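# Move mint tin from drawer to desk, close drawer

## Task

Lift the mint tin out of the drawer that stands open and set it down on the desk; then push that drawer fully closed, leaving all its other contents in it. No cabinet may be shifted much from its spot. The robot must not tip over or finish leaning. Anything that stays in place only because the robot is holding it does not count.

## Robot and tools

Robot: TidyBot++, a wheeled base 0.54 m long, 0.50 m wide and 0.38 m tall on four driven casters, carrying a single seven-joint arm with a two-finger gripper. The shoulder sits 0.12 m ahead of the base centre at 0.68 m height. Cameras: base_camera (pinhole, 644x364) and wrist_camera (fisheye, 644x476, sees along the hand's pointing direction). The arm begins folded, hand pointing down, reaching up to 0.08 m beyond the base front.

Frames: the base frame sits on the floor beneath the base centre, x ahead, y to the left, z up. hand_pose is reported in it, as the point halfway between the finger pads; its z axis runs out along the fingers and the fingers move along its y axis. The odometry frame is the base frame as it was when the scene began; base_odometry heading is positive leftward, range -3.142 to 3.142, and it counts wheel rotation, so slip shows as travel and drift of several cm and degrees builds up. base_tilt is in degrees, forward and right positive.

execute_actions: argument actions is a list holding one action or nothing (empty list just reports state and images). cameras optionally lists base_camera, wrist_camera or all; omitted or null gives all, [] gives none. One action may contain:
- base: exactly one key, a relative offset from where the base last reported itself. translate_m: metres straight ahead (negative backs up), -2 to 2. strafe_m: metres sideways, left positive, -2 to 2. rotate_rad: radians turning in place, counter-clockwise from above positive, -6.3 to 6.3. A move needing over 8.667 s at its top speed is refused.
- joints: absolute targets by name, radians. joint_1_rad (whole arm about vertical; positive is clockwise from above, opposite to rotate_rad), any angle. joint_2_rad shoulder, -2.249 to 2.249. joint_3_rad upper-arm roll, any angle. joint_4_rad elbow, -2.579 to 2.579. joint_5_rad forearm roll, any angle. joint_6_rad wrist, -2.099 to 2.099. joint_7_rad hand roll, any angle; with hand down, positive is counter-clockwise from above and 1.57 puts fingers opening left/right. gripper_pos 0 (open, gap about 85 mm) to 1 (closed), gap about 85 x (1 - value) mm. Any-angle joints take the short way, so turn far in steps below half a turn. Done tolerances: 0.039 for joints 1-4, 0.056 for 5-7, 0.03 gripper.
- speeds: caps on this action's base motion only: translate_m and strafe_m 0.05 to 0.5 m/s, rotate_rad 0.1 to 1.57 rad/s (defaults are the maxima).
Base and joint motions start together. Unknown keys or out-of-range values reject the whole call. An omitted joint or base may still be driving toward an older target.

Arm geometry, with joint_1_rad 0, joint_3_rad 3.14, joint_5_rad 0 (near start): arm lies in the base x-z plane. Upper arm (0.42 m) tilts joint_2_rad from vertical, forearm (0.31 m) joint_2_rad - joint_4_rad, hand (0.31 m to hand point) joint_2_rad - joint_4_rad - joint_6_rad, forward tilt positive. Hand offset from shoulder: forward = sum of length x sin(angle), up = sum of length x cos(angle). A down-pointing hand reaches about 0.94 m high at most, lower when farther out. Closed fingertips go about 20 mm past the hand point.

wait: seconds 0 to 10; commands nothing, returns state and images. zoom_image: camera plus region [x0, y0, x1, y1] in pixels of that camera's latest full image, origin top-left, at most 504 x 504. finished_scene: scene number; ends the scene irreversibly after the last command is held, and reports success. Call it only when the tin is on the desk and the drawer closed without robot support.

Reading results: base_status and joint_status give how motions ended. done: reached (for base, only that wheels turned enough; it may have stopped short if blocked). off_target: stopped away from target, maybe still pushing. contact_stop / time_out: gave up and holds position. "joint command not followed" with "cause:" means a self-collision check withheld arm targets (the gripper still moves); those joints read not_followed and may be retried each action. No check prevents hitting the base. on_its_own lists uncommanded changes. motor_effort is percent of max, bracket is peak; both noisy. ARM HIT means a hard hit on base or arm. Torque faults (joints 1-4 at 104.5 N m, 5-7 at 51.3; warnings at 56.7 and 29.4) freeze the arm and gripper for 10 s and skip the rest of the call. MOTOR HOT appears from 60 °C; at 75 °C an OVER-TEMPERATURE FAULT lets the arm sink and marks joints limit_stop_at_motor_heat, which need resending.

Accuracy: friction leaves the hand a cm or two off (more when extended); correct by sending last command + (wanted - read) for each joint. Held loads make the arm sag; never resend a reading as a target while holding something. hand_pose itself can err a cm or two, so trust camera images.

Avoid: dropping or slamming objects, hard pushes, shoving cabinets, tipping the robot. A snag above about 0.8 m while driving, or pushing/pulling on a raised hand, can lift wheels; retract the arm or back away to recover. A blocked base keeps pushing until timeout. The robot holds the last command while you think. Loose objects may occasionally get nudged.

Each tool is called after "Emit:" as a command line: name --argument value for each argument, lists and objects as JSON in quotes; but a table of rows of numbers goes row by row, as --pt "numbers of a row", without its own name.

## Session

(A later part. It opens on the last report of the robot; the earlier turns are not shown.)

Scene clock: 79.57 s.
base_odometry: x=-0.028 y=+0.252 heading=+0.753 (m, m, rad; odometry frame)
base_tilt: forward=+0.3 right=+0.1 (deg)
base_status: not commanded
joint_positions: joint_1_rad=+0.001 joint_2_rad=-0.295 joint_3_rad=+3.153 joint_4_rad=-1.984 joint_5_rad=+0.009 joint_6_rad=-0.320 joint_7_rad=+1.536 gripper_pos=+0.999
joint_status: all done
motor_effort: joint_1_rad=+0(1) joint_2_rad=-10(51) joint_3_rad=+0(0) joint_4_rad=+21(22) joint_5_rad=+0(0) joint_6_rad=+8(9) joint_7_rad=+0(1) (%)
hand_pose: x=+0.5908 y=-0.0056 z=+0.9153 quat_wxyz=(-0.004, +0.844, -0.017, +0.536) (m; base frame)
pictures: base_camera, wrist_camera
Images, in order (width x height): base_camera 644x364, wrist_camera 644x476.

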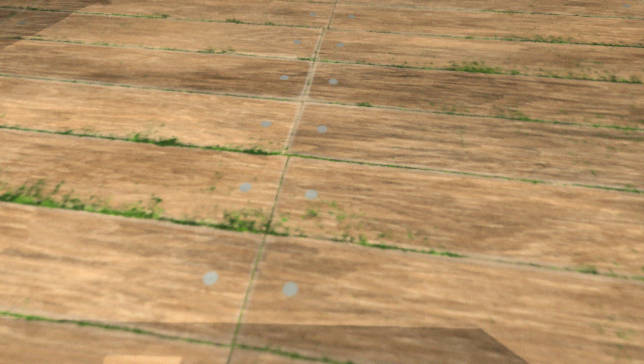

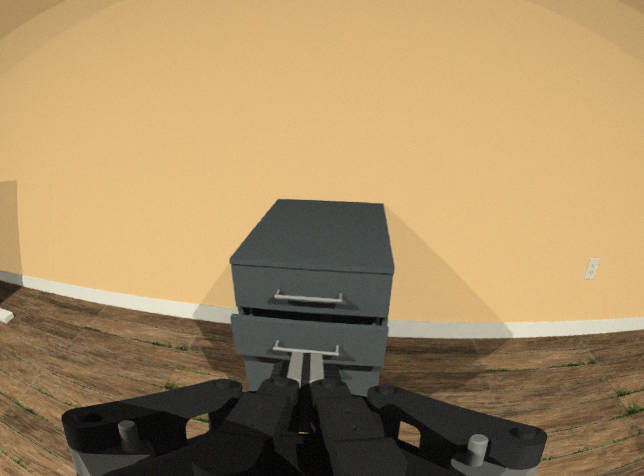

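Drawer looks flush. Going back to the earlier viewpoint to check whether the cabinet has moved.

Emit:
execute_actions --actions '[{"base":{"translate_m":-0.152}}]' --cameras '[]'

Emit:
execute_actions --actions '[{"base":{"strafe_m":-0.203}}]'

Scene clock: 81.17 s.
base_odometry: x=-0.139 y=+0.148 heading=+0.753 (m, m, rad; odometry frame)
base_tilt: forward=+0.3 right=+0.1 (deg)
base_status: done
joint_positions: joint_1_rad=+0.001 joint_2_rad=-0.303 joint_3_rad=+3.153 joint_4_rad=-1.987 joint_5_rad=+0.009 joint_6_rad=-0.322 joint_7_rad=+1.536 gripper_pos=+0.999
joint_status: not commanded
motor_effort: joint_1_rad=+1(1) joint_2_rad=-10(14) joint_3_rad=+1(1) joint_4_rad=+21(22) joint_5_rad=+0(0) joint_6_rad=+8(9) joint_7_rad=-1(0) (%)
hand_pose: x=+0.5882 y=-0.0056 z=+0.9167 quat_wxyz=(-0.004, +0.843, -0.017, +0.538) (m; base frame)
pictures: none
No camera images: the call's "cameras" was empty. Leave "cameras" out to get every camera's image.

Scene clock: 82.80 s.
base_odometry: x=-0.001 y=+0.000 heading=+0.753 (m, m, rad; odometry frame)
base_tilt: forward=+0.4 right=+0.0 (deg)
base_status: done
joint_positions: joint_1_rad=+0.000 joint_2_rad=-0.303 joint_3_rad=+3.155 joint_4_rad=-1.988 joint_5_rad=+0.009 joint_6_rad=-0.322 joint_7_rad=+1.536 gripper_pos=+0.999
joint_status: not commanded
motor_effort: joint_1_rad=+0(3) joint_2_rad=-10(11) joint_3_rad=+0(3) joint_4_rad=+22(21) joint_5_rad=+0(0) joint_6_rad=+8(8) joint_7_rad=-1(1) (%)
hand_pose: x=+0.5880 y=-0.0067 z=+0.9161 quat_wxyz=(-0.004, +0.843, -0.019, +0.537) (m; base frame)
pictures: base_camera, wrist_camera
Images, in order (width x height): base_camera 644x364, wrist_camera 644x476.

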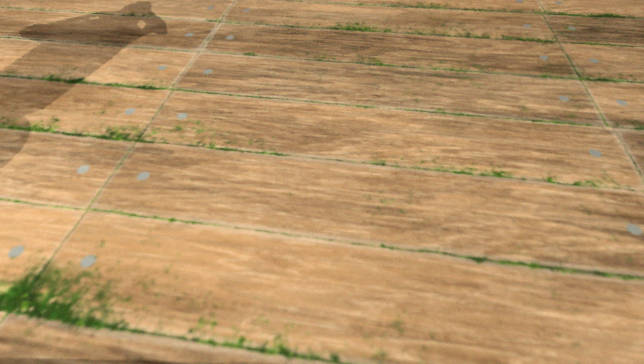

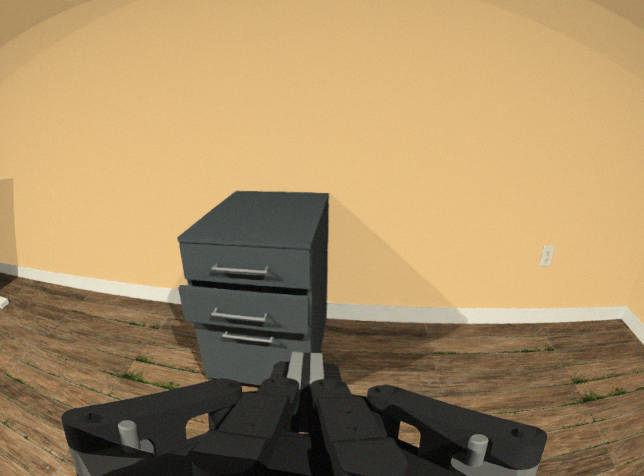

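The lower section looks odd (two handles). Zooming.

Emit:
zoom_image --camera "wrist_camera" --region '[160, 180, 360, 400]'

Region (160, 180, 360, 400) of wrist_camera's 644x476 image, scaled by 2.291; it fills the left 458 columns of this view, and the rest is white.

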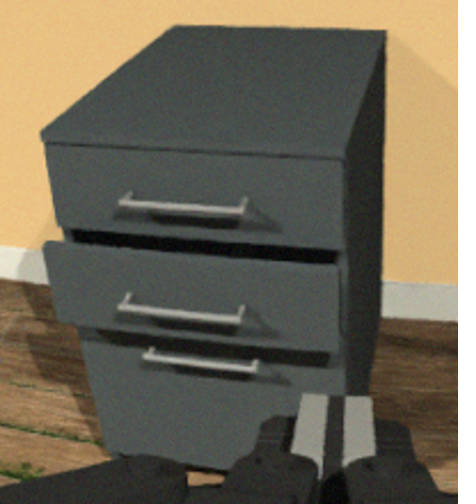

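The middle drawer is still a little proud. Giving it another push.

Emit:
execute_actions --actions '[{"base":{"strafe_m":0.2},"joints":{"joint_2_rad":1.3,"joint_4_rad":-1.7,"joint_6_rad":0.95}}]' --cameras '[]'

Emit:
execute_actions --actions '[{"base":{"translate_m":0.5}}]' --cameras '[]'

Emit:
execute_actions --actions '[{"base":{"translate_m":0.2},"speeds":{"translate_m":0.05}}]'

Scene clock: 86.00 s.
base_odometry: x=-0.138 y=+0.145 heading=+0.753 (m, m, rad; odometry frame)
base_tilt: forward=+0.3 right=+0.0 (deg)
base_status: done
joint_positions: joint_1_rad=+0.000 joint_2_rad=+1.295 joint_3_rad=+3.154 joint_4_rad=-1.715 joint_5_rad=+0.009 joint_6_rad=+0.919 joint_7_rad=+1.536 gripper_pos=+0.999
joint_status: all done
motor_effort: joint_1_rad=+0(3) joint_2_rad=-46(47) joint_3_rad=-1(3) joint_4_rad=+7(22) joint_5_rad=+0(1) joint_6_rad=+8(8) joint_7_rad=-1(1) (%)
hand_pose: x=+0.8350 y=-0.0031 z=+0.3296 quat_wxyz=(-0.005, +0.865, -0.009, +0.501) (m; base frame)
pictures: none
No camera images: the call's "cameras" was empty. Leave "cameras" out to get every camera's image.

Scene clock: 88.33 s.
base_odometry: x=+0.227 y=+0.488 heading=+0.754 (m, m, rad; odometry frame)
base_tilt: forward=+0.3 right=+0.1 (deg)
base_status: done
joint_positions: joint_1_rad=+0.000 joint_2_rad=+1.295 joint_3_rad=+3.154 joint_4_rad=-1.706 joint_5_rad=+0.009 joint_6_rad=+0.921 joint_7_rad=+1.536 gripper_pos=+0.999
joint_status: not commanded
motor_effort: joint_1_rad=+0(1) joint_2_rad=-45(48) joint_3_rad=-1(1) joint_4_rad=+7(9) joint_5_rad=+0(0) joint_6_rad=+8(9) joint_7_rad=+0(1) (%)
hand_pose: x=+0.8397 y=-0.0031 z=+0.3332 quat_wxyz=(-0.005, +0.862, -0.009, +0.506) (m; base frame)
pictures: none
No camera images: the call's "cameras" was empty. Leave "cameras" out to get every camera's image.

Scene clock: 95.90 s.
base_odometry: x=+0.370 y=+0.622 heading=+0.751 (m, m, rad; odometry frame)
base_tilt: forward=+0.2 right=+0.1 (deg)
base_status: translate_m time_out (by the wheels' count: +0.196 of +0.200)
joint_positions: joint_1_rad=+0.006 joint_2_rad=+1.221 joint_3_rad=+3.151 joint_4_rad=-1.960 joint_5_rad=+0.003 joint_6_rad=+0.925 joint_7_rad=+1.536 gripper_pos=+0.999
joint_status: not commanded
motor_effort: joint_1_rad=-1(3) joint_2_rad=-24(51) joint_3_rad=+0(3) joint_4_rad=+55(58) joint_5_rad=+1(3) joint_6_rad=+10(14) joint_7_rad=+1(0) (%)
hand_pose: x=+0.7430 y=-0.0069 z=+0.3149 quat_wxyz=(-0.002, +0.903, -0.017, +0.429) (m; base frame)
pictures: base_camera, wrist_camera
Images, in order (width x height): base_camera 644x364, wrist_camera 644x476.

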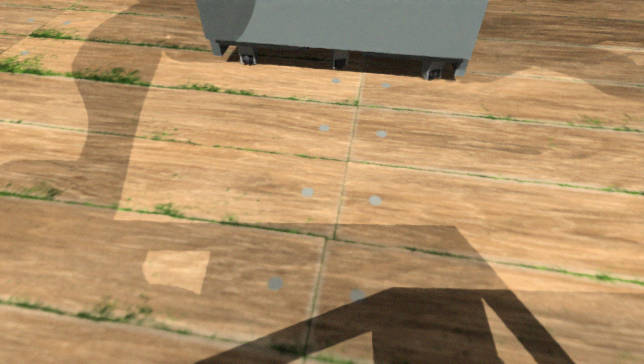

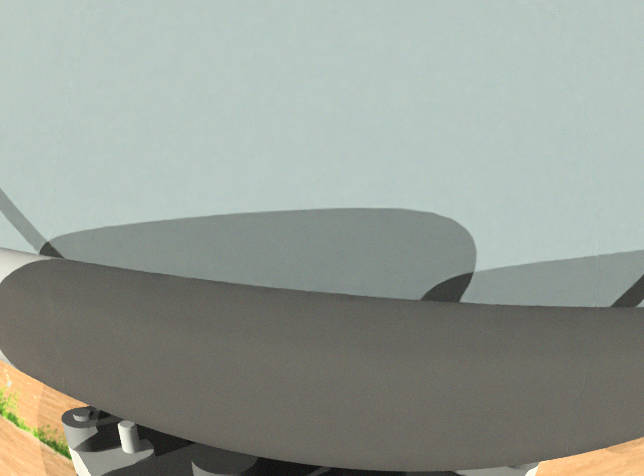

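The push ran into a stop, so the drawer should be shut now. Backing off to check the drawer and the cabinet.

Emit:
execute_actions --actions '[{"base":{"translate_m":-0.4}}]' --cameras '[]'

Emit:
execute_actions --actions '[{"joints":{"joint_2_rad":-0.3,"joint_4_rad":-2.0,"joint_6_rad":-0.35}}]'

Scene clock: 98.33 s.
base_odometry: x=+0.077 y=+0.349 heading=+0.752 (m, m, rad; odometry frame)
base_tilt: forward=+0.4 right=+0.0 (deg)
base_status: done
joint_positions: joint_1_rad=+0.003 joint_2_rad=+1.298 joint_3_rad=+3.151 joint_4_rad=-1.693 joint_5_rad=+0.003 joint_6_rad=+0.925 joint_7_rad=+1.536 gripper_pos=+0.999
joint_status: not commanded
motor_effort: joint_1_rad=+1(2) joint_2_rad=-46(50) joint_3_rad=-1(3) joint_4_rad=+7(53) joint_5_rad=-1(1) joint_6_rad=+8(14) joint_7_rad=-1(1) (%)
hand_pose: x=+0.8451 y=-0.0053 z=+0.3363 quat_wxyz=(-0.004, +0.859, -0.014, +0.512) (m; base frame)
pictures: none
No camera images: the call's "cameras" was empty. Leave "cameras" out to get every camera's image.

Scene clock: 101.13 s.
base_odometry: x=+0.077 y=+0.349 heading=+0.752 (m, m, rad; odometry frame)
base_tilt: forward=+0.3 right=+0.0 (deg)
base_status: not commanded
joint_positions: joint_1_rad=+0.003 joint_2_rad=-0.295 joint_3_rad=+3.151 joint_4_rad=-1.984 joint_5_rad=+0.003 joint_6_rad=-0.320 joint_7_rad=+1.536 gripper_pos=+0.999
joint_status: all done
motor_effort: joint_1_rad=+0(0) joint_2_rad=-11(50) joint_3_rad=+0(1) joint_4_rad=+21(21) joint_5_rad=-1(1) joint_6_rad=+8(9) joint_7_rad=+0(1) (%)
hand_pose: x=+0.5908 y=-0.0052 z=+0.9153 quat_wxyz=(-0.006, +0.844, -0.020, +0.536) (m; base frame)
pictures: base_camera, wrist_camera
Images, in order (width x height): base_camera 644x364, wrist_camera 644x476.

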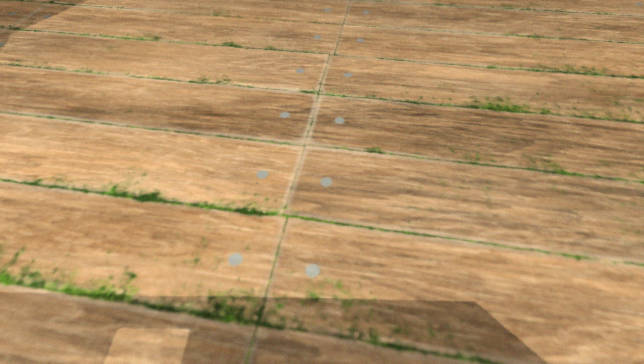

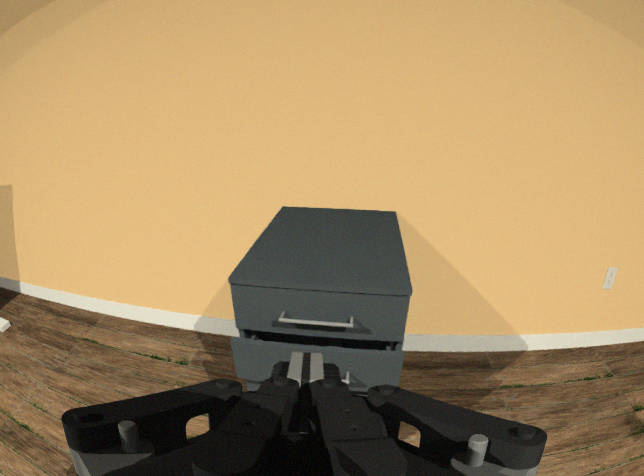

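Going back to the exact pre-push spot to compare the cabinet's position.

Emit:
execute_actions --actions '[{"base":{"translate_m":-0.295},"joints":{"joint_2_rad":-0.311,"joint_4_rad":-2.026,"joint_6_rad":-0.406}}]' --cameras '[]'

Emit:
execute_actions --actions '[{"base":{"strafe_m":-0.202}}]' --cameras '[]'

Emit:
execute_actions --actions '[]' --cameras '["all"]'

Scene clock: 103.13 s.
base_odometry: x=-0.138 y=+0.147 heading=+0.753 (m, m, rad; odometry frame)
base_tilt: forward=+0.3 right=+0.0 (deg)
base_status: done
joint_positions: joint_1_rad=+0.003 joint_2_rad=-0.310 joint_3_rad=+3.151 joint_4_rad=-2.016 joint_5_rad=+0.003 joint_6_rad=-0.380 joint_7_rad=+1.536 gripper_pos=+0.999
joint_status: all done
motor_effort: joint_1_rad=+1(1) joint_2_rad=-10(14) joint_3_rad=+0(2) joint_4_rad=+21(21) joint_5_rad=-1(1) joint_6_rad=+8(9) joint_7_rad=-1(0) (%)
hand_pose: x=+0.5729 y=-0.0050 z=+0.8869 quat_wxyz=(-0.006, +0.864, -0.020, +0.504) (m; base frame)
pictures: none
No camera images: the call's "cameras" was empty. Leave "cameras" out to get every camera's image.

Scene clock: 104.77 s.
base_odometry: x=+0.000 y=-0.001 heading=+0.752 (m, m, rad; odometry frame)
base_tilt: forward=+0.4 right=+0.1 (deg)
base_status: done
joint_positions: joint_1_rad=+0.003 joint_2_rad=-0.310 joint_3_rad=+3.154 joint_4_rad=-2.016 joint_5_rad=+0.003 joint_6_rad=-0.381 joint_7_rad=+1.536 gripper_pos=+0.999
joint_status: not commanded
motor_effort: joint_1_rad=+0(2) joint_2_rad=-10(11) joint_3_rad=+1(3) joint_4_rad=+21(21) joint_5_rad=+0(0) joint_6_rad=+8(8) joint_7_rad=+0(0) (%)
hand_pose: x=+0.5729 y=-0.0064 z=+0.8866 quat_wxyz=(-0.006, +0.864, -0.022, +0.503) (m; base frame)
pictures: none
No camera images: the call's "cameras" was empty. Leave "cameras" out to get every camera's image.

Scene clock: 104.77 s.
base_odometry: x=+0.000 y=-0.001 heading=+0.752 (m, m, rad; odometry frame)
base_tilt: forward=+0.4 right=+0.1 (deg)
base_status: done
joint_positions: joint_1_rad=+0.003 joint_2_rad=-0.310 joint_3_rad=+3.154 joint_4_rad=-2.016 joint_5_rad=+0.003 joint_6_rad=-0.381 joint_7_rad=+1.536 gripper_pos=+0.999
joint_status: not commanded
motor_effort: joint_1_rad=+0(2) joint_2_rad=-10(11) joint_3_rad=+1(3) joint_4_rad=+21(21) joint_5_rad=+0(0) joint_6_rad=+8(8) joint_7_rad=+0(0) (%)
hand_pose: x=+0.5729 y=-0.0064 z=+0.8866 quat_wxyz=(-0.006, +0.864, -0.022, +0.503) (m; base frame)
pictures: base_camera, wrist_camera
Images, in order (width x height): base_camera 644x364, wrist_camera 644x476.

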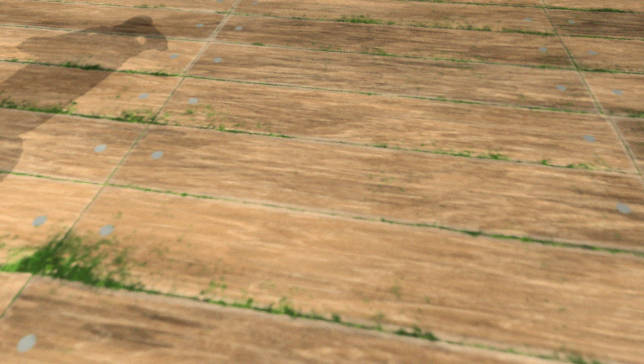

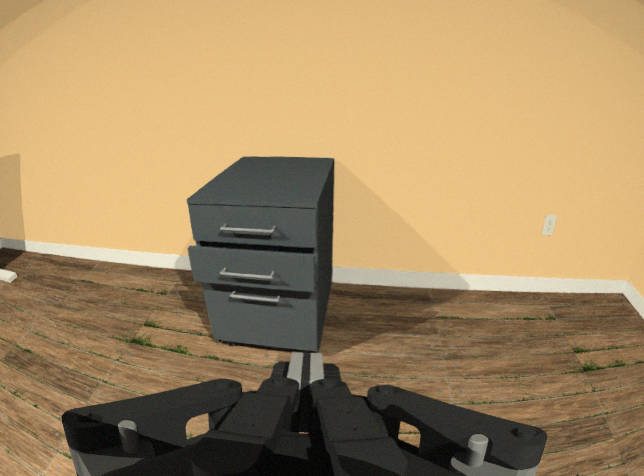

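Drawer fronts look aligned at this distance. Zooming in to check the lower drawer is actually flush.

Emit:
zoom_image --camera "wrist_camera" --region '[170, 150, 370, 360]'

Region (170, 150, 370, 360) of wrist_camera's 644x476 image, scaled by 2.400; it fills the left 480 columns of this view, and the rest is white.

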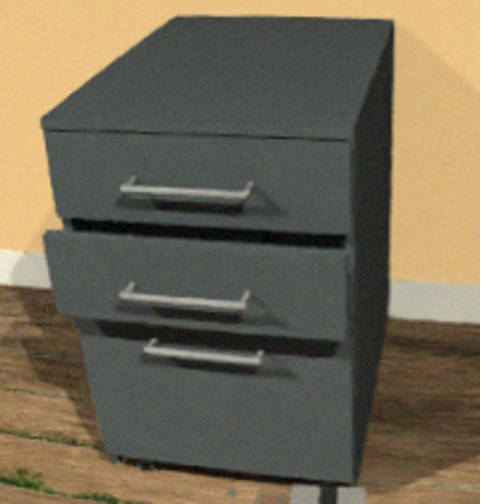

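That angle can't show how deep the drawer sits. Turning toward the cabinet and driving up to shoot its front head-on.

Emit:
execute_actions --actions '[{"base":{"rotate_rad":0.18}}]' --cameras '[]'

Emit:
execute_actions --actions '[{"base":{"translate_m":0.45},"speeds":{"translate_m":0.2}}]'

Scene clock: 106.20 s.
base_odometry: x=+0.000 y=-0.001 heading=+0.932 (m, m, rad; odometry frame)
base_tilt: forward=+0.3 right=+0.1 (deg)
base_status: done
joint_positions: joint_1_rad=+0.002 joint_2_rad=-0.310 joint_3_rad=+3.152 joint_4_rad=-2.016 joint_5_rad=+0.003 joint_6_rad=-0.381 joint_7_rad=+1.536 gripper_pos=+0.999
joint_status: not commanded
motor_effort: joint_1_rad=+0(2) joint_2_rad=-10(12) joint_3_rad=+0(2) joint_4_rad=+21(22) joint_5_rad=+0(0) joint_6_rad=+8(8) joint_7_rad=-1(1) (%)
hand_pose: x=+0.5729 y=-0.0051 z=+0.8866 quat_wxyz=(-0.006, +0.864, -0.021, +0.503) (m; base frame)
pictures: none
No camera images: the call's "cameras" was empty. Leave "cameras" out to get every camera's image.

Scene clock: 109.13 s.
base_odometry: x=+0.268 y=+0.361 heading=+0.933 (m, m, rad; odometry frame)
base_tilt: forward=+0.3 right=+0.1 (deg)
base_status: done
joint_positions: joint_1_rad=+0.002 joint_2_rad=-0.310 joint_3_rad=+3.152 joint_4_rad=-2.017 joint_5_rad=+0.003 joint_6_rad=-0.381 joint_7_rad=+1.536 gripper_pos=+0.999
joint_status: not commanded
motor_effort: joint_1_rad=+0(0) joint_2_rad=-9(12) joint_3_rad=+1(1) joint_4_rad=+22(21) joint_5_rad=-1(1) joint_6_rad=+8(9) joint_7_rad=+0(0) (%)
hand_pose: x=+0.5728 y=-0.0051 z=+0.8865 quat_wxyz=(-0.006, +0.864, -0.021, +0.503) (m; base frame)
pictures: base_camera, wrist_camera
Images, in order (width x height): base_camera 644x364, wrist_camera 644x476.

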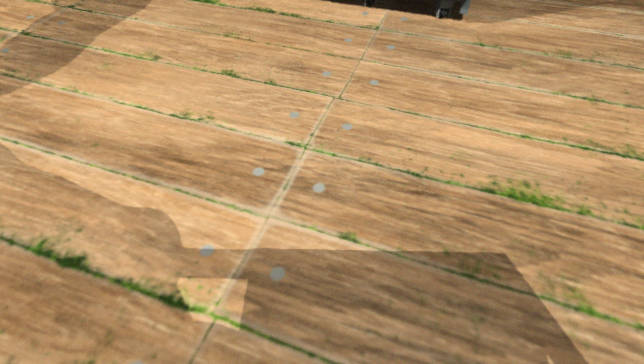

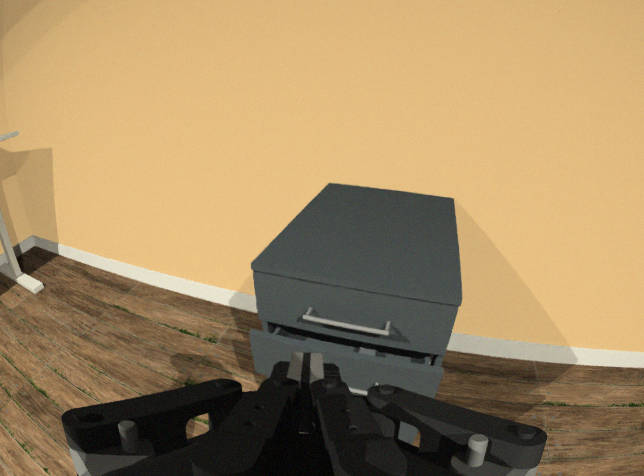

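Going back to the spot the before-picture was taken from, to compare the cabinet's position.

Emit:
execute_actions --actions '[{"base":{"rotate_rad":-0.18}}]' --cameras '[]'

Emit:
execute_actions --actions '[{"base":{"translate_m":-0.442}}]' --cameras '[]'

Emit:
execute_actions --actions '[{"base":{"strafe_m":-0.08}}]' --cameras '[]'

Emit:
execute_actions --actions '[{"joints":{"joint_2_rad":-0.307,"joint_4_rad":-2.019,"joint_6_rad":-0.401,"joint_7_rad":1.61,"gripper_pos":0}}]'

Scene clock: 110.33 s.
base_odometry: x=+0.268 y=+0.361 heading=+0.753 (m, m, rad; odometry frame)
base_tilt: forward=+0.4 right=+0.0 (deg)
base_status: done
joint_positions: joint_1_rad=+0.002 joint_2_rad=-0.310 joint_3_rad=+3.155 joint_4_rad=-2.017 joint_5_rad=+0.003 joint_6_rad=-0.381 joint_7_rad=+1.536 gripper_pos=+0.999
joint_status: not commanded
motor_effort: joint_1_rad=+1(2) joint_2_rad=-10(11) joint_3_rad=+0(2) joint_4_rad=+21(22) joint_5_rad=+1(1) joint_6_rad=+8(8) joint_7_rad=+0(1) (%)
hand_pose: x=+0.5728 y=-0.0064 z=+0.8865 quat_wxyz=(-0.006, +0.864, -0.022, +0.503) (m; base frame)
pictures: none
No camera images: the call's "cameras" was empty. Leave "cameras" out to get every camera's image.

Scene clock: 112.50 s.
base_odometry: x=-0.055 y=+0.059 heading=+0.752 (m, m, rad; odometry frame)
base_tilt: forward=+0.3 right=+0.0 (deg)
base_status: done
joint_positions: joint_1_rad=+0.002 joint_2_rad=-0.315 joint_3_rad=+3.155 joint_4_rad=-2.017 joint_5_rad=+0.003 joint_6_rad=-0.381 joint_7_rad=+1.536 gripper_pos=+0.999
joint_status: not commanded
motor_effort: joint_1_rad=+0(1) joint_2_rad=-10(13) joint_3_rad=+1(0) joint_4_rad=+21(22) joint_5_rad=-1(0) joint_6_rad=+8(8) joint_7_rad=+0(1) (%)
hand_pose: x=+0.5717 y=-0.0064 z=+0.8883 quat_wxyz=(-0.006, +0.863, -0.022, +0.505) (m; base frame)
pictures: none
No camera images: the call's "cameras" was empty. Leave "cameras" out to get every camera's image.

Scene clock: 113.63 s.
base_odometry: x=+0.000 y=+0.000 heading=+0.752 (m, m, rad; odometry frame)
base_tilt: forward=+0.3 right=+0.0 (deg)
base_status: done
joint_positions: joint_1_rad=+0.002 joint_2_rad=-0.315 joint_3_rad=+3.156 joint_4_rad=-2.017 joint_5_rad=+0.003 joint_6_rad=-0.381 joint_7_rad=+1.536 gripper_pos=+0.999
joint_status: not commanded
motor_effort: joint_1_rad=+0(0) joint_2_rad=-10(11) joint_3_rad=+0(2) joint_4_rad=+21(21) joint_5_rad=-1(0) joint_6_rad=+8(8) joint_7_rad=+0(0) (%)
hand_pose: x=+0.5717 y=-0.0070 z=+0.8881 quat_wxyz=(-0.006, +0.863, -0.022, +0.505) (m; base frame)
pictures: none
No camera images: the call's "cameras" was empty. Leave "cameras" out to get every camera's image.

Scene clock: 114.73 s.
base_odometry: x=+0.000 y=+0.000 heading=+0.752 (m, m, rad; odometry frame)
base_tilt: forward=+0.3 right=+0.0 (deg)
base_status: not commanded
joint_positions: joint_1_rad=+0.002 joint_2_rad=-0.315 joint_3_rad=+3.156 joint_4_rad=-2.017 joint_5_rad=+0.003 joint_6_rad=-0.381 joint_7_rad=+1.578 gripper_pos=+0.000
joint_status: all done
motor_effort: joint_1_rad=+1(0) joint_2_rad=-10(11) joint_3_rad=+1(0) joint_4_rad=+21(20) joint_5_rad=-1(0) joint_6_rad=+8(8) joint_7_rad=+0(0) (%)
hand_pose: x=+0.5717 y=-0.0070 z=+0.8881 quat_wxyz=(+0.005, +0.863, -0.004, +0.505) (m; base frame)
pictures: base_camera, wrist_camera
Images, in order (width x height): base_camera 644x364, wrist_camera 644x476.

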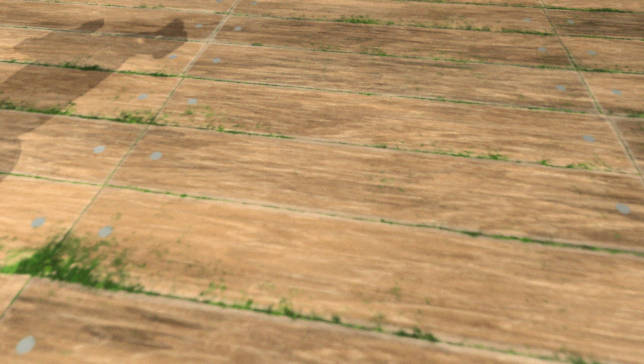

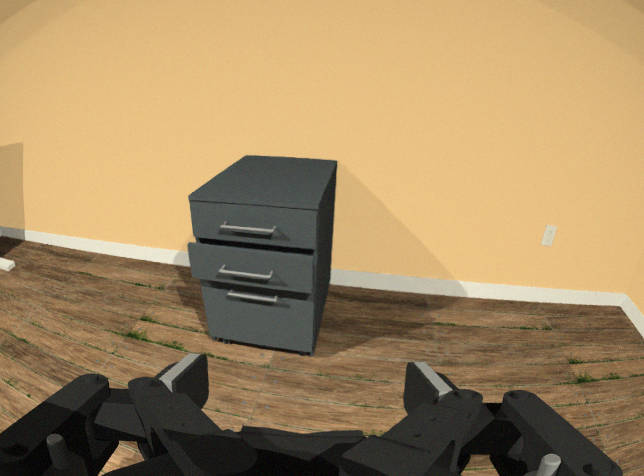

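Zooming this at-rest shot to measure the cabinet's corners and the wall socket against the pre-grasp picture.

Emit:
zoom_image --camera "wrist_camera" --region '[170, 140, 570, 260]'

Region (170, 140, 570, 260) of wrist_camera's 644x476 image, scaled by 1.260; it fills the top 151 rows of this view, and the rest is white.

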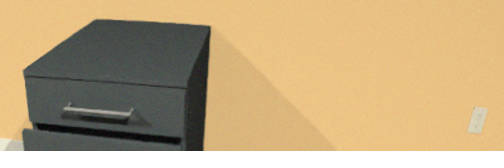

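The camera pose matches the before-picture to within a few pixels, but the cabinet body reads roughly 4 cm further back by a rough estimate. I'll measure it properly before finishing. First checking the tin is still on the desk.

Emit:
execute_actions --actions '[{"base":{"rotate_rad":1.1}}]' --cameras '["wrist_camera"]'

Scene clock: 117.43 s.
base_odometry: x=+0.000 y=+0.000 heading=+1.851 (m, m, rad; odometry frame)
base_tilt: forward=+0.3 right=+0.0 (deg)
base_status: done
joint_positions: joint_1_rad=+0.000 joint_2_rad=-0.315 joint_3_rad=+3.152 joint_4_rad=-2.017 joint_5_rad=+0.003 joint_6_rad=-0.381 joint_7_rad=+1.578 gripper_pos=+0.000
joint_status: not commanded
motor_effort: joint_1_rad=+0(2) joint_2_rad=-10(11) joint_3_rad=+0(3) joint_4_rad=+21(22) joint_5_rad=-1(0) joint_6_rad=+8(8) joint_7_rad=+0(0) (%)
hand_pose: x=+0.5717 y=-0.0045 z=+0.8881 quat_wxyz=(+0.004, +0.863, -0.002, +0.505) (m; base frame)
pictures: wrist_camera
Images, in order (width x height): wrist_camera 644x476.

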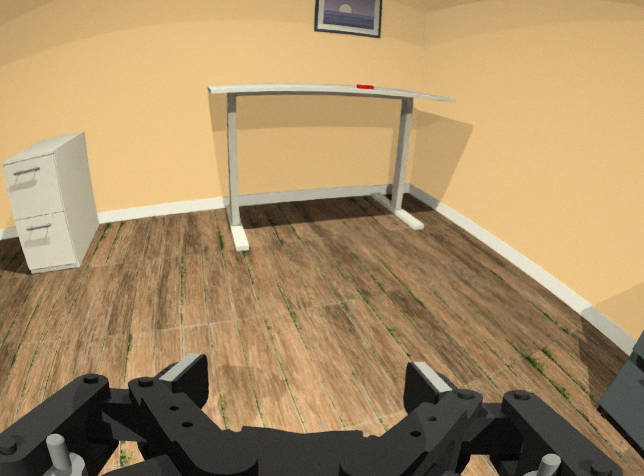

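Tin is still on the desk. Returning to the reference pose to take a picture of the cabinet from the same pose.

Emit:
execute_actions --actions '[{"base":{"rotate_rad":-1.098}}]' --cameras '[]'

Emit:
execute_actions --actions '[{"joints":{"joint_2_rad":-0.298,"joint_4_rad":-2.012,"joint_6_rad":-0.396,"joint_7_rad":1.605,"gripper_pos":0}}]' --cameras '[]'

Emit:
execute_actions --actions '[]' --cameras '["wrist_camera"]'

Scene clock: 119.63 s.
base_odometry: x=+0.000 y=+0.000 heading=+0.754 (m, m, rad; odometry frame)
base_tilt: forward=+0.3 right=+0.0 (deg)
base_status: done
joint_positions: joint_1_rad=+0.002 joint_2_rad=-0.315 joint_3_rad=+3.157 joint_4_rad=-2.017 joint_5_rad=+0.003 joint_6_rad=-0.381 joint_7_rad=+1.578 gripper_pos=+0.000
joint_status: not commanded
motor_effort: joint_1_rad=+0(1) joint_2_rad=-10(11) joint_3_rad=+0(3) joint_4_rad=+21(22) joint_5_rad=+0(1) joint_6_rad=+8(8) joint_7_rad=+0(1) (%)
hand_pose: x=+0.5717 y=-0.0072 z=+0.8881 quat_wxyz=(+0.005, +0.863, -0.004, +0.505) (m; base frame)
pictures: none
No camera images: the call's "cameras" was empty. Leave "cameras" out to get every camera's image.

Scene clock: 120.13 s.
base_odometry: x=+0.000 y=+0.000 heading=+0.754 (m, m, rad; odometry frame)
base_tilt: forward=+0.3 right=+0.0 (deg)
base_status: not commanded
joint_positions: joint_1_rad=+0.002 joint_2_rad=-0.311 joint_3_rad=+3.157 joint_4_rad=-2.017 joint_5_rad=+0.003 joint_6_rad=-0.381 joint_7_rad=+1.578 gripper_pos=+0.000
joint_status: all done
motor_effort: joint_1_rad=+0(0) joint_2_rad=-10(10) joint_3_rad=+0(0) joint_4_rad=+21(21) joint_5_rad=+0(1) joint_6_rad=+8(9) joint_7_rad=+0(1) (%)
hand_pose: x=+0.5727 y=-0.0072 z=+0.8863 quat_wxyz=(+0.005, +0.864, -0.004, +0.503) (m; base frame)
pictures: none
No camera images: the call's "cameras" was empty. Leave "cameras" out to get every camera's image.

Scene clock: 120.13 s.
base_odometry: x=+0.000 y=+0.000 heading=+0.754 (m, m, rad; odometry frame)
base_tilt: forward=+0.3 right=+0.0 (deg)
base_status: not commanded
joint_positions: joint_1_rad=+0.002 joint_2_rad=-0.311 joint_3_rad=+3.157 joint_4_rad=-2.017 joint_5_rad=+0.003 joint_6_rad=-0.381 joint_7_rad=+1.578 gripper_pos=+0.000
joint_status: all done
motor_effort: joint_1_rad=+0(0) joint_2_rad=-10(10) joint_3_rad=+0(0) joint_4_rad=+21(21) joint_5_rad=+0(1) joint_6_rad=+8(9) joint_7_rad=+0(1) (%)
hand_pose: x=+0.5727 y=-0.0072 z=+0.8863 quat_wxyz=(+0.005, +0.864, -0.004, +0.503) (m; base frame)
pictures: wrist_camera
Images, in order (width x height): wrist_camera 644x476.

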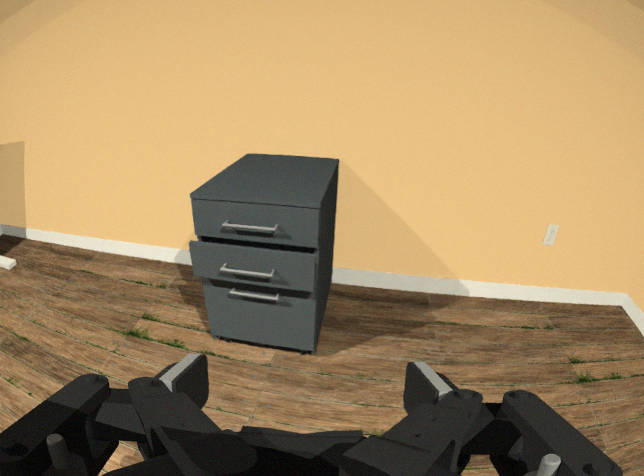

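Measuring the cabinet against the pre-grasp picture. I'm zooming on the cabinet and the wall socket in this at-rest image.

Emit:
zoom_image --camera "wrist_camera" --region '[180, 150, 350, 360]'

Emit:
zoom_image --camera "wrist_camera" --region '[500, 200, 600, 270]'

Region (180, 150, 350, 360) of wrist_camera's 644x476 image, scaled by 2.400; it fills the left 408 columns of this view, and the rest is white.

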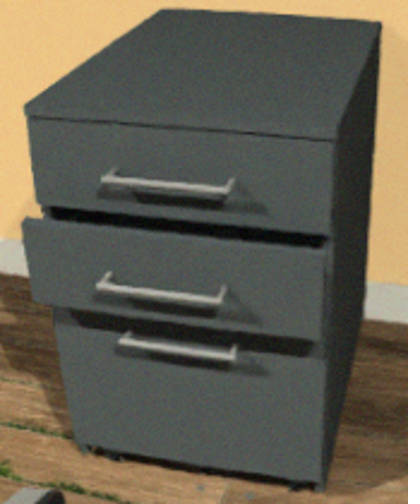

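Region (500, 200, 600, 270) of wrist_camera's 644x476 image, scaled by 5.040; it fills the top 353 rows of this view, and the rest is white.

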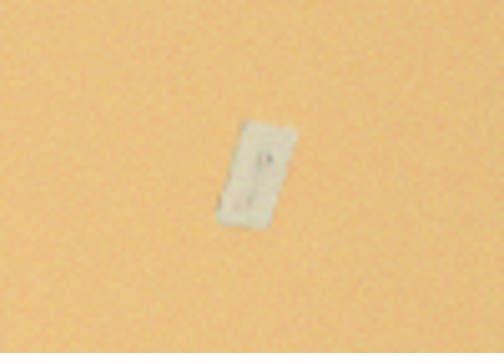

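Measuring the cabinet against the pre-grasp picture from this same pose, with the cabinet's own width as the scale.

Emit:
zoom_image --camera "wrist_camera" --region '[170, 140, 570, 360]'

Region (170, 140, 570, 360) of wrist_camera's 644x476 image, scaled by 1.260; it fills the top 277 rows of this view, and the rest is white.

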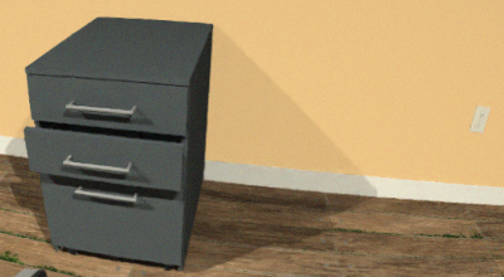

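Matching the arm's base joint to the before-picture, then taking a fresh at-rest shot to measure the cabinet's shift and turn.

Emit:
execute_actions --actions '[{"joints":{"joint_1_rad":-0.020}}]' --cameras '[]'

Emit:
execute_actions --actions '[]' --cameras '["wrist_camera"]'

Emit:
zoom_image --camera "wrist_camera" --region '[170, 140, 570, 360]'

Scene clock: 123.23 s.
base_odometry: x=+0.000 y=+0.000 heading=+0.754 (m, m, rad; odometry frame)
base_tilt: forward=+0.4 right=+0.1 (deg)
base_status: not commanded
joint_positions: joint_1_rad=-0.013 joint_2_rad=-0.311 joint_3_rad=+3.157 joint_4_rad=-2.017 joint_5_rad=+0.003 joint_6_rad=-0.381 joint_7_rad=+1.578 gripper_pos=+0.000
joint_status: all done
motor_effort: joint_1_rad=+1(1) joint_2_rad=-10(10) joint_3_rad=+0(1) joint_4_rad=+21(21) joint_5_rad=-1(0) joint_6_rad=+8(8) joint_7_rad=+0(1) (%)
hand_pose: x=+0.5728 y=-0.0008 z=+0.8863 quat_wxyz=(+0.001, +0.864, +0.002, +0.503) (m; base frame)
pictures: none
No camera images: the call's "cameras" was empty. Leave "cameras" out to get every camera's image.

Scene clock: 123.23 s.
base_odometry: x=+0.000 y=+0.000 heading=+0.754 (m, m, rad; odometry frame)
base_tilt: forward=+0.4 right=+0.1 (deg)
base_status: not commanded
joint_positions: joint_1_rad=-0.013 joint_2_rad=-0.311 joint_3_rad=+3.157 joint_4_rad=-2.017 joint_5_rad=+0.003 joint_6_rad=-0.381 joint_7_rad=+1.578 gripper_pos=+0.000
joint_status: all done
motor_effort: joint_1_rad=+1(1) joint_2_rad=-10(10) joint_3_rad=+0(1) joint_4_rad=+21(21) joint_5_rad=-1(0) joint_6_rad=+8(8) joint_7_rad=+0(1) (%)
hand_pose: x=+0.5728 y=-0.0008 z=+0.8863 quat_wxyz=(+0.001, +0.864, +0.002, +0.503) (m; base frame)
pictures: wrist_camera
Images, in order (width x height): wrist_camera 644x476.

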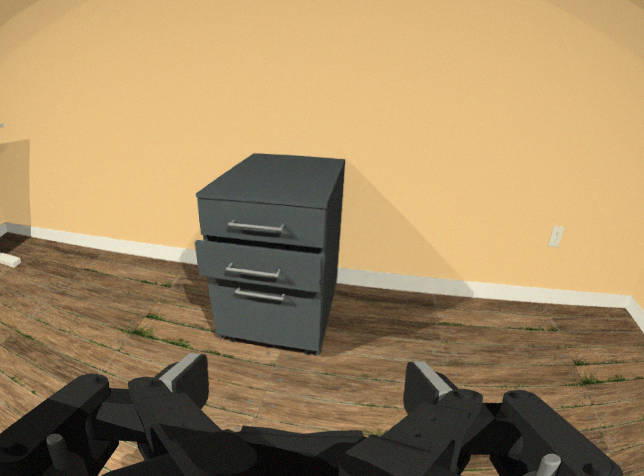

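Region (170, 140, 570, 360) of wrist_camera's 644x476 image, scaled by 1.260; it fills the top 277 rows of this view, and the rest is white.

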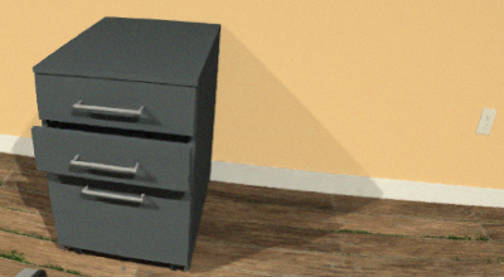

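Re-reading the cabinet corners and the socket on tighter zooms of this same at-rest image, to get the shift and turn with error bars.

Emit:
zoom_image --camera "wrist_camera" --region '[185, 140, 345, 240]'

Emit:
zoom_image --camera "wrist_camera" --region '[185, 300, 345, 370]'

Emit:
zoom_image --camera "wrist_camera" --region '[500, 200, 600, 270]'

Region (185, 140, 345, 240) of wrist_camera's 644x476 image, scaled by 3.150; it fills the top 315 rows of this view, and the rest is white.

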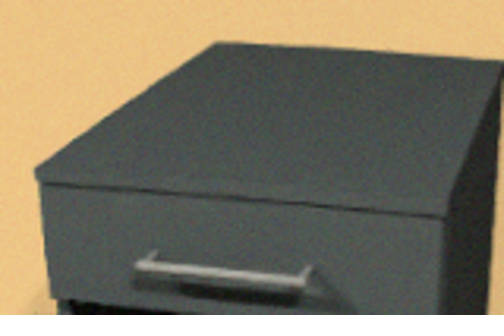

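Region (185, 300, 345, 370) of wrist_camera's 644x476 image, scaled by 3.150; it fills the top 220 rows of this view, and the rest is white.

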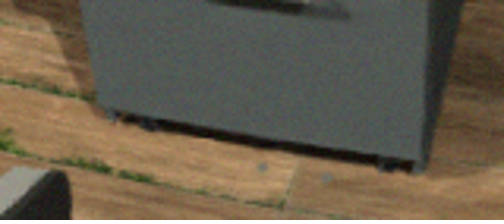

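Region (500, 200, 600, 270) of wrist_camera's 644x476 image, scaled by 5.040; it fills the top 353 rows of this view, and the rest is white.

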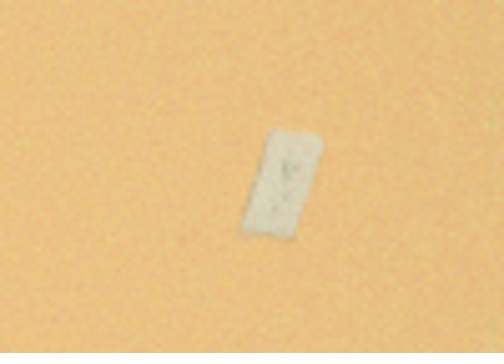

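Measured so far about 8 ± 4 cm further away, 0 ± 1 cm sideways and a turn of roughly 3°, but odometry drift could account for part of that, so I'm driving to the spot of an early base-camera shot to compare its floor markers and seams.

Emit:
execute_actions --actions '[{"base":{"translate_m":0.300}}]' --cameras '[]'

Emit:
execute_actions --actions '[{"base":{"strafe_m":0.200}}]' --cameras '["all"]'

Scene clock: 125.97 s.
base_odometry: x=+0.219 y=+0.205 heading=+0.754 (m, m, rad; odometry frame)
base_tilt: forward=+0.3 right=+0.0 (deg)
base_status: done
joint_positions: joint_1_rad=-0.013 joint_2_rad=-0.298 joint_3_rad=+3.157 joint_4_rad=-2.017 joint_5_rad=+0.003 joint_6_rad=-0.381 joint_7_rad=+1.578 gripper_pos=+0.000
joint_status: not commanded
motor_effort: joint_1_rad=+0(1) joint_2_rad=-10(13) joint_3_rad=+0(2) joint_4_rad=+21(22) joint_5_rad=-1(0) joint_6_rad=+8(8) joint_7_rad=+0(0) (%)
hand_pose: x=+0.5753 y=-0.0008 z=+0.8806 quat_wxyz=(+0.001, +0.867, +0.002, +0.498) (m; base frame)
pictures: none
No camera images: the call's "cameras" was empty. Leave "cameras" out to get every camera's image.

Scene clock: 127.57 s.
base_odometry: x=+0.082 y=+0.351 heading=+0.753 (m, m, rad; odometry frame)
base_tilt: forward=+0.3 right=-0.1 (deg)
base_status: done
joint_positions: joint_1_rad=-0.014 joint_2_rad=-0.298 joint_3_rad=+3.154 joint_4_rad=-2.017 joint_5_rad=+0.003 joint_6_rad=-0.381 joint_7_rad=+1.578 gripper_pos=+0.000
joint_status: not commanded
motor_effort: joint_1_rad=+1(1) joint_2_rad=-10(11) joint_3_rad=+1(3) joint_4_rad=+21(21) joint_5_rad=+0(2) joint_6_rad=+8(8) joint_7_rad=+0(1) (%)
hand_pose: x=+0.5753 y=+0.0013 z=+0.8806 quat_wxyz=(+0.001, +0.867, +0.004, +0.498) (m; base frame)
pictures: base_camera, wrist_camera
Images, in order (width x height): base_camera 644x364, wrist_camera 644x476.

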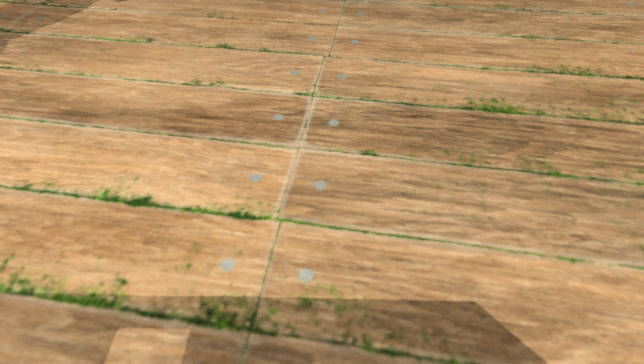

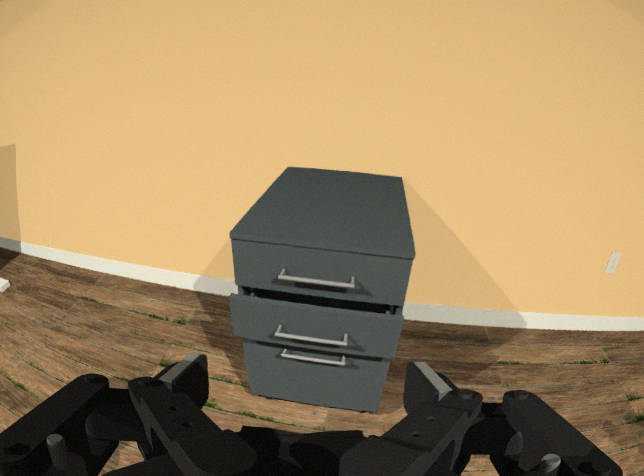

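The floor markers sit 11 to 28 px off from the pre-grasp shot at this same odometry reading, so the wheel count has slipped; driving a free 5 cm with both cameras to get measured px-per-cm scales for the floor and for the cabinet.

Emit:
execute_actions --actions '[{"base":{"translate_m":0.05}}]' --cameras '["all"]'

Scene clock: 128.80 s.
base_odometry: x=+0.119 y=+0.386 heading=+0.753 (m, m, rad; odometry frame)
base_tilt: forward=+0.4 right=+0.1 (deg)
base_status: done
joint_positions: joint_1_rad=-0.014 joint_2_rad=-0.294 joint_3_rad=+3.154 joint_4_rad=-2.017 joint_5_rad=+0.003 joint_6_rad=-0.381 joint_7_rad=+1.578 gripper_pos=+0.000
joint_status: not commanded
motor_effort: joint_1_rad=+0(1) joint_2_rad=-10(13) joint_3_rad=+1(1) joint_4_rad=+21(22) joint_5_rad=-1(1) joint_6_rad=+8(9) joint_7_rad=+0(0) (%)
hand_pose: x=+0.5761 y=+0.0013 z=+0.8788 quat_wxyz=(+0.001, +0.868, +0.004, +0.496) (m; base frame)
pictures: base_camera, wrist_camera
Images, in order (width x height): base_camera 644x364, wrist_camera 644x476.

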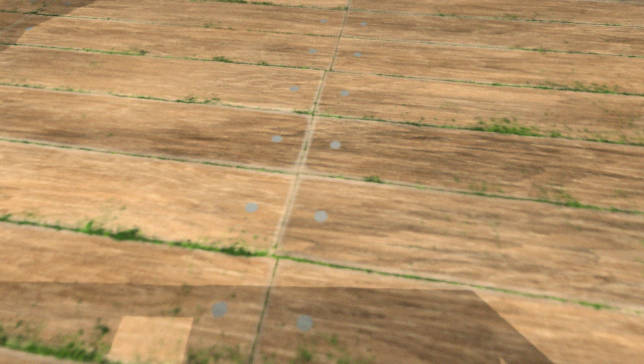

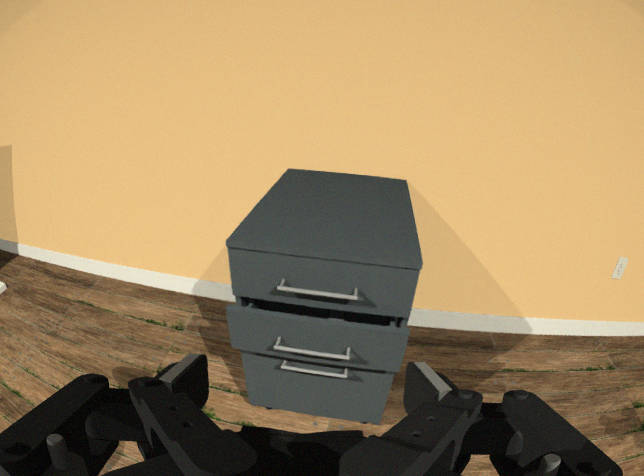

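Corrected floor scale is about 3 to 9 px/cm (about 6 at the middle row), which puts the base about 3 cm behind its odometry at this spot; zooming this close, nearly head-on shot to check the drawer depth and the cabinet's gap to the wall.

Emit:
zoom_image --camera "wrist_camera" --region '[200, 150, 460, 400]'

Region (200, 150, 460, 400) of wrist_camera's 644x476 image, scaled by 1.938; it fills the top 485 rows of this view, and the rest is white.

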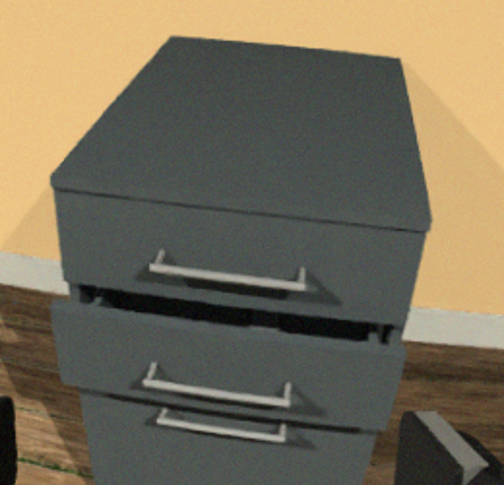

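This zoom shows the middle drawer still standing a few cm out. My earlier "should be shut" and "looks aligned" were wrong, so the task isn't done yet. Both hard pushes were at z≈0.32, below that drawer front, so they were mostly pushing on the cabinet body. I'm re-aiming at the middle drawer face, above its handle.

Emit:
execute_actions --actions '[{"joints":{"joint_1_rad":0.0,"joint_2_rad":1.0,"joint_4_rad":-2.0,"joint_6_rad":1.1,"joint_7_rad":1.57,"gripper_pos":1}}]' --cameras '["wrist_camera"]'

Scene clock: 132.20 s.
base_odometry: x=+0.119 y=+0.386 heading=+0.753 (m, m, rad; odometry frame)
base_tilt: forward=+0.3 right=+0.1 (deg)
base_status: not commanded
joint_positions: joint_1_rad=-0.014 joint_2_rad=+0.994 joint_3_rad=+3.154 joint_4_rad=-2.015 joint_5_rad=+0.003 joint_6_rad=+1.069 joint_7_rad=+1.578 gripper_pos=+0.999
joint_status: all done
motor_effort: joint_1_rad=+0(1) joint_2_rad=-41(42) joint_3_rad=-1(1) joint_4_rad=+8(21) joint_5_rad=+0(1) joint_6_rad=+9(9) joint_7_rad=+0(1) (%)
hand_pose: x=+0.8038 y=+0.0049 z=+0.4875 quat_wxyz=(+0.004, +0.825, +0.010, +0.566) (m; base frame)
pictures: wrist_camera
Images, in order (width x height): wrist_camera 644x476.

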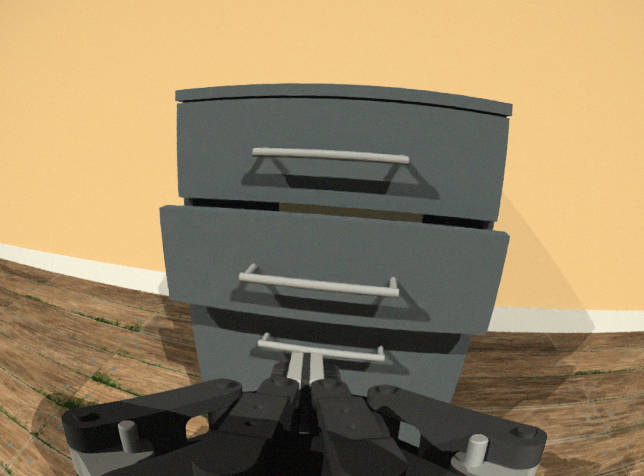

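The hand is at z≈0.49, which is what I commanded, so the earlier stops don't show an arm error. What the image shows is that the fingertips sit on the bottom drawer's line, so my 0.50 height estimate for the middle drawer was wrong. I'll raise the hand about 3.5 cm, check the landing spot in a new shot, and back the base off 10 cm before deciding on the push.

Emit:
execute_actions --actions '[{"joints":{"joint_2_rad":1.0,"joint_4_rad":-2.0,"joint_6_rad":1.26}}]' --cameras '[]'

Emit:
execute_actions --actions '[]' --cameras '["wrist_camera"]'

Emit:
execute_actions --actions '[{"base":{"translate_m":-0.10}}]' --cameras '[]'

Scene clock: 133.30 s.
base_odometry: x=+0.119 y=+0.386 heading=+0.753 (m, m, rad; odometry frame)
base_tilt: forward=+0.3 right=+0.0 (deg)
base_status: not commanded
joint_positions: joint_1_rad=-0.014 joint_2_rad=+0.994 joint_3_rad=+3.154 joint_4_rad=-2.008 joint_5_rad=+0.003 joint_6_rad=+1.244 joint_7_rad=+1.578 gripper_pos=+0.999
joint_status: all done
motor_effort: joint_1_rad=+1(0) joint_2_rad=-42(43) joint_3_rad=+0(1) joint_4_rad=+8(8) joint_5_rad=-1(1) joint_6_rad=+9(10) joint_7_rad=+0(0) (%)
hand_pose: x=+0.8212 y=+0.0056 z=+0.5415 quat_wxyz=(+0.003, +0.770, +0.010, +0.638) (m; base frame)
pictures: none
No camera images: the call's "cameras" was empty. Leave "cameras" out to get every camera's image.

Scene clock: 133.30 s.
base_odometry: x=+0.119 y=+0.386 heading=+0.753 (m, m, rad; odometry frame)
base_tilt: forward=+0.3 right=+0.0 (deg)
base_status: not commanded
joint_positions: joint_1_rad=-0.014 joint_2_rad=+0.994 joint_3_rad=+3.154 joint_4_rad=-2.008 joint_5_rad=+0.003 joint_6_rad=+1.244 joint_7_rad=+1.578 gripper_pos=+0.999
joint_status: all done
motor_effort: joint_1_rad=+1(0) joint_2_rad=-42(43) joint_3_rad=+0(1) joint_4_rad=+8(8) joint_5_rad=-1(1) joint_6_rad=+9(10) joint_7_rad=+0(0) (%)
hand_pose: x=+0.8212 y=+0.0056 z=+0.5415 quat_wxyz=(+0.003, +0.770, +0.010, +0.638) (m; base frame)
pictures: wrist_camera
Images, in order (width x height): wrist_camera 644x476.

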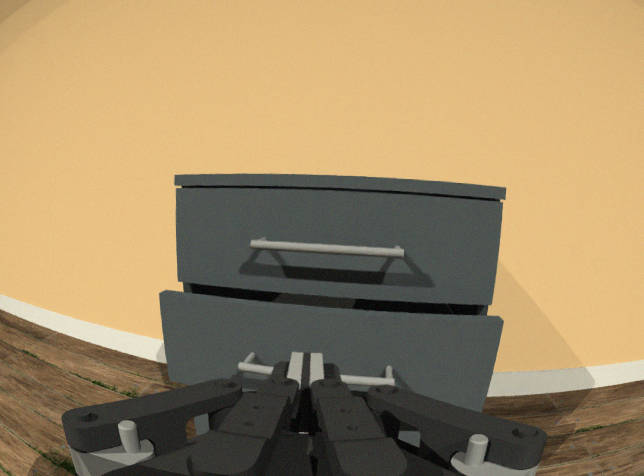

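Scene clock: 134.53 s.
base_odometry: x=+0.045 y=+0.317 heading=+0.753 (m, m, rad; odometry frame)
base_tilt: forward=+0.3 right=+0.0 (deg)
base_status: done
joint_positions: joint_1_rad=-0.010 joint_2_rad=+0.995 joint_3_rad=+3.154 joint_4_rad=-2.007 joint_5_rad=+0.003 joint_6_rad=+1.244 joint_7_rad=+1.578 gripper_pos=+0.999
joint_status: not commanded
motor_effort: joint_1_rad=+1(3) joint_2_rad=-42(45) joint_3_rad=-1(1) joint_4_rad=+7(9) joint_5_rad=+0(1) joint_6_rad=+9(9) joint_7_rad=+0(0) (%)
hand_pose: x=+0.8217 y=+0.0030 z=+0.5419 quat_wxyz=(+0.004, +0.770, +0.008, +0.638) (m; base frame)
pictures: none
No camera images: the call's "cameras" was empty. Leave "cameras" out to get every camera's image.


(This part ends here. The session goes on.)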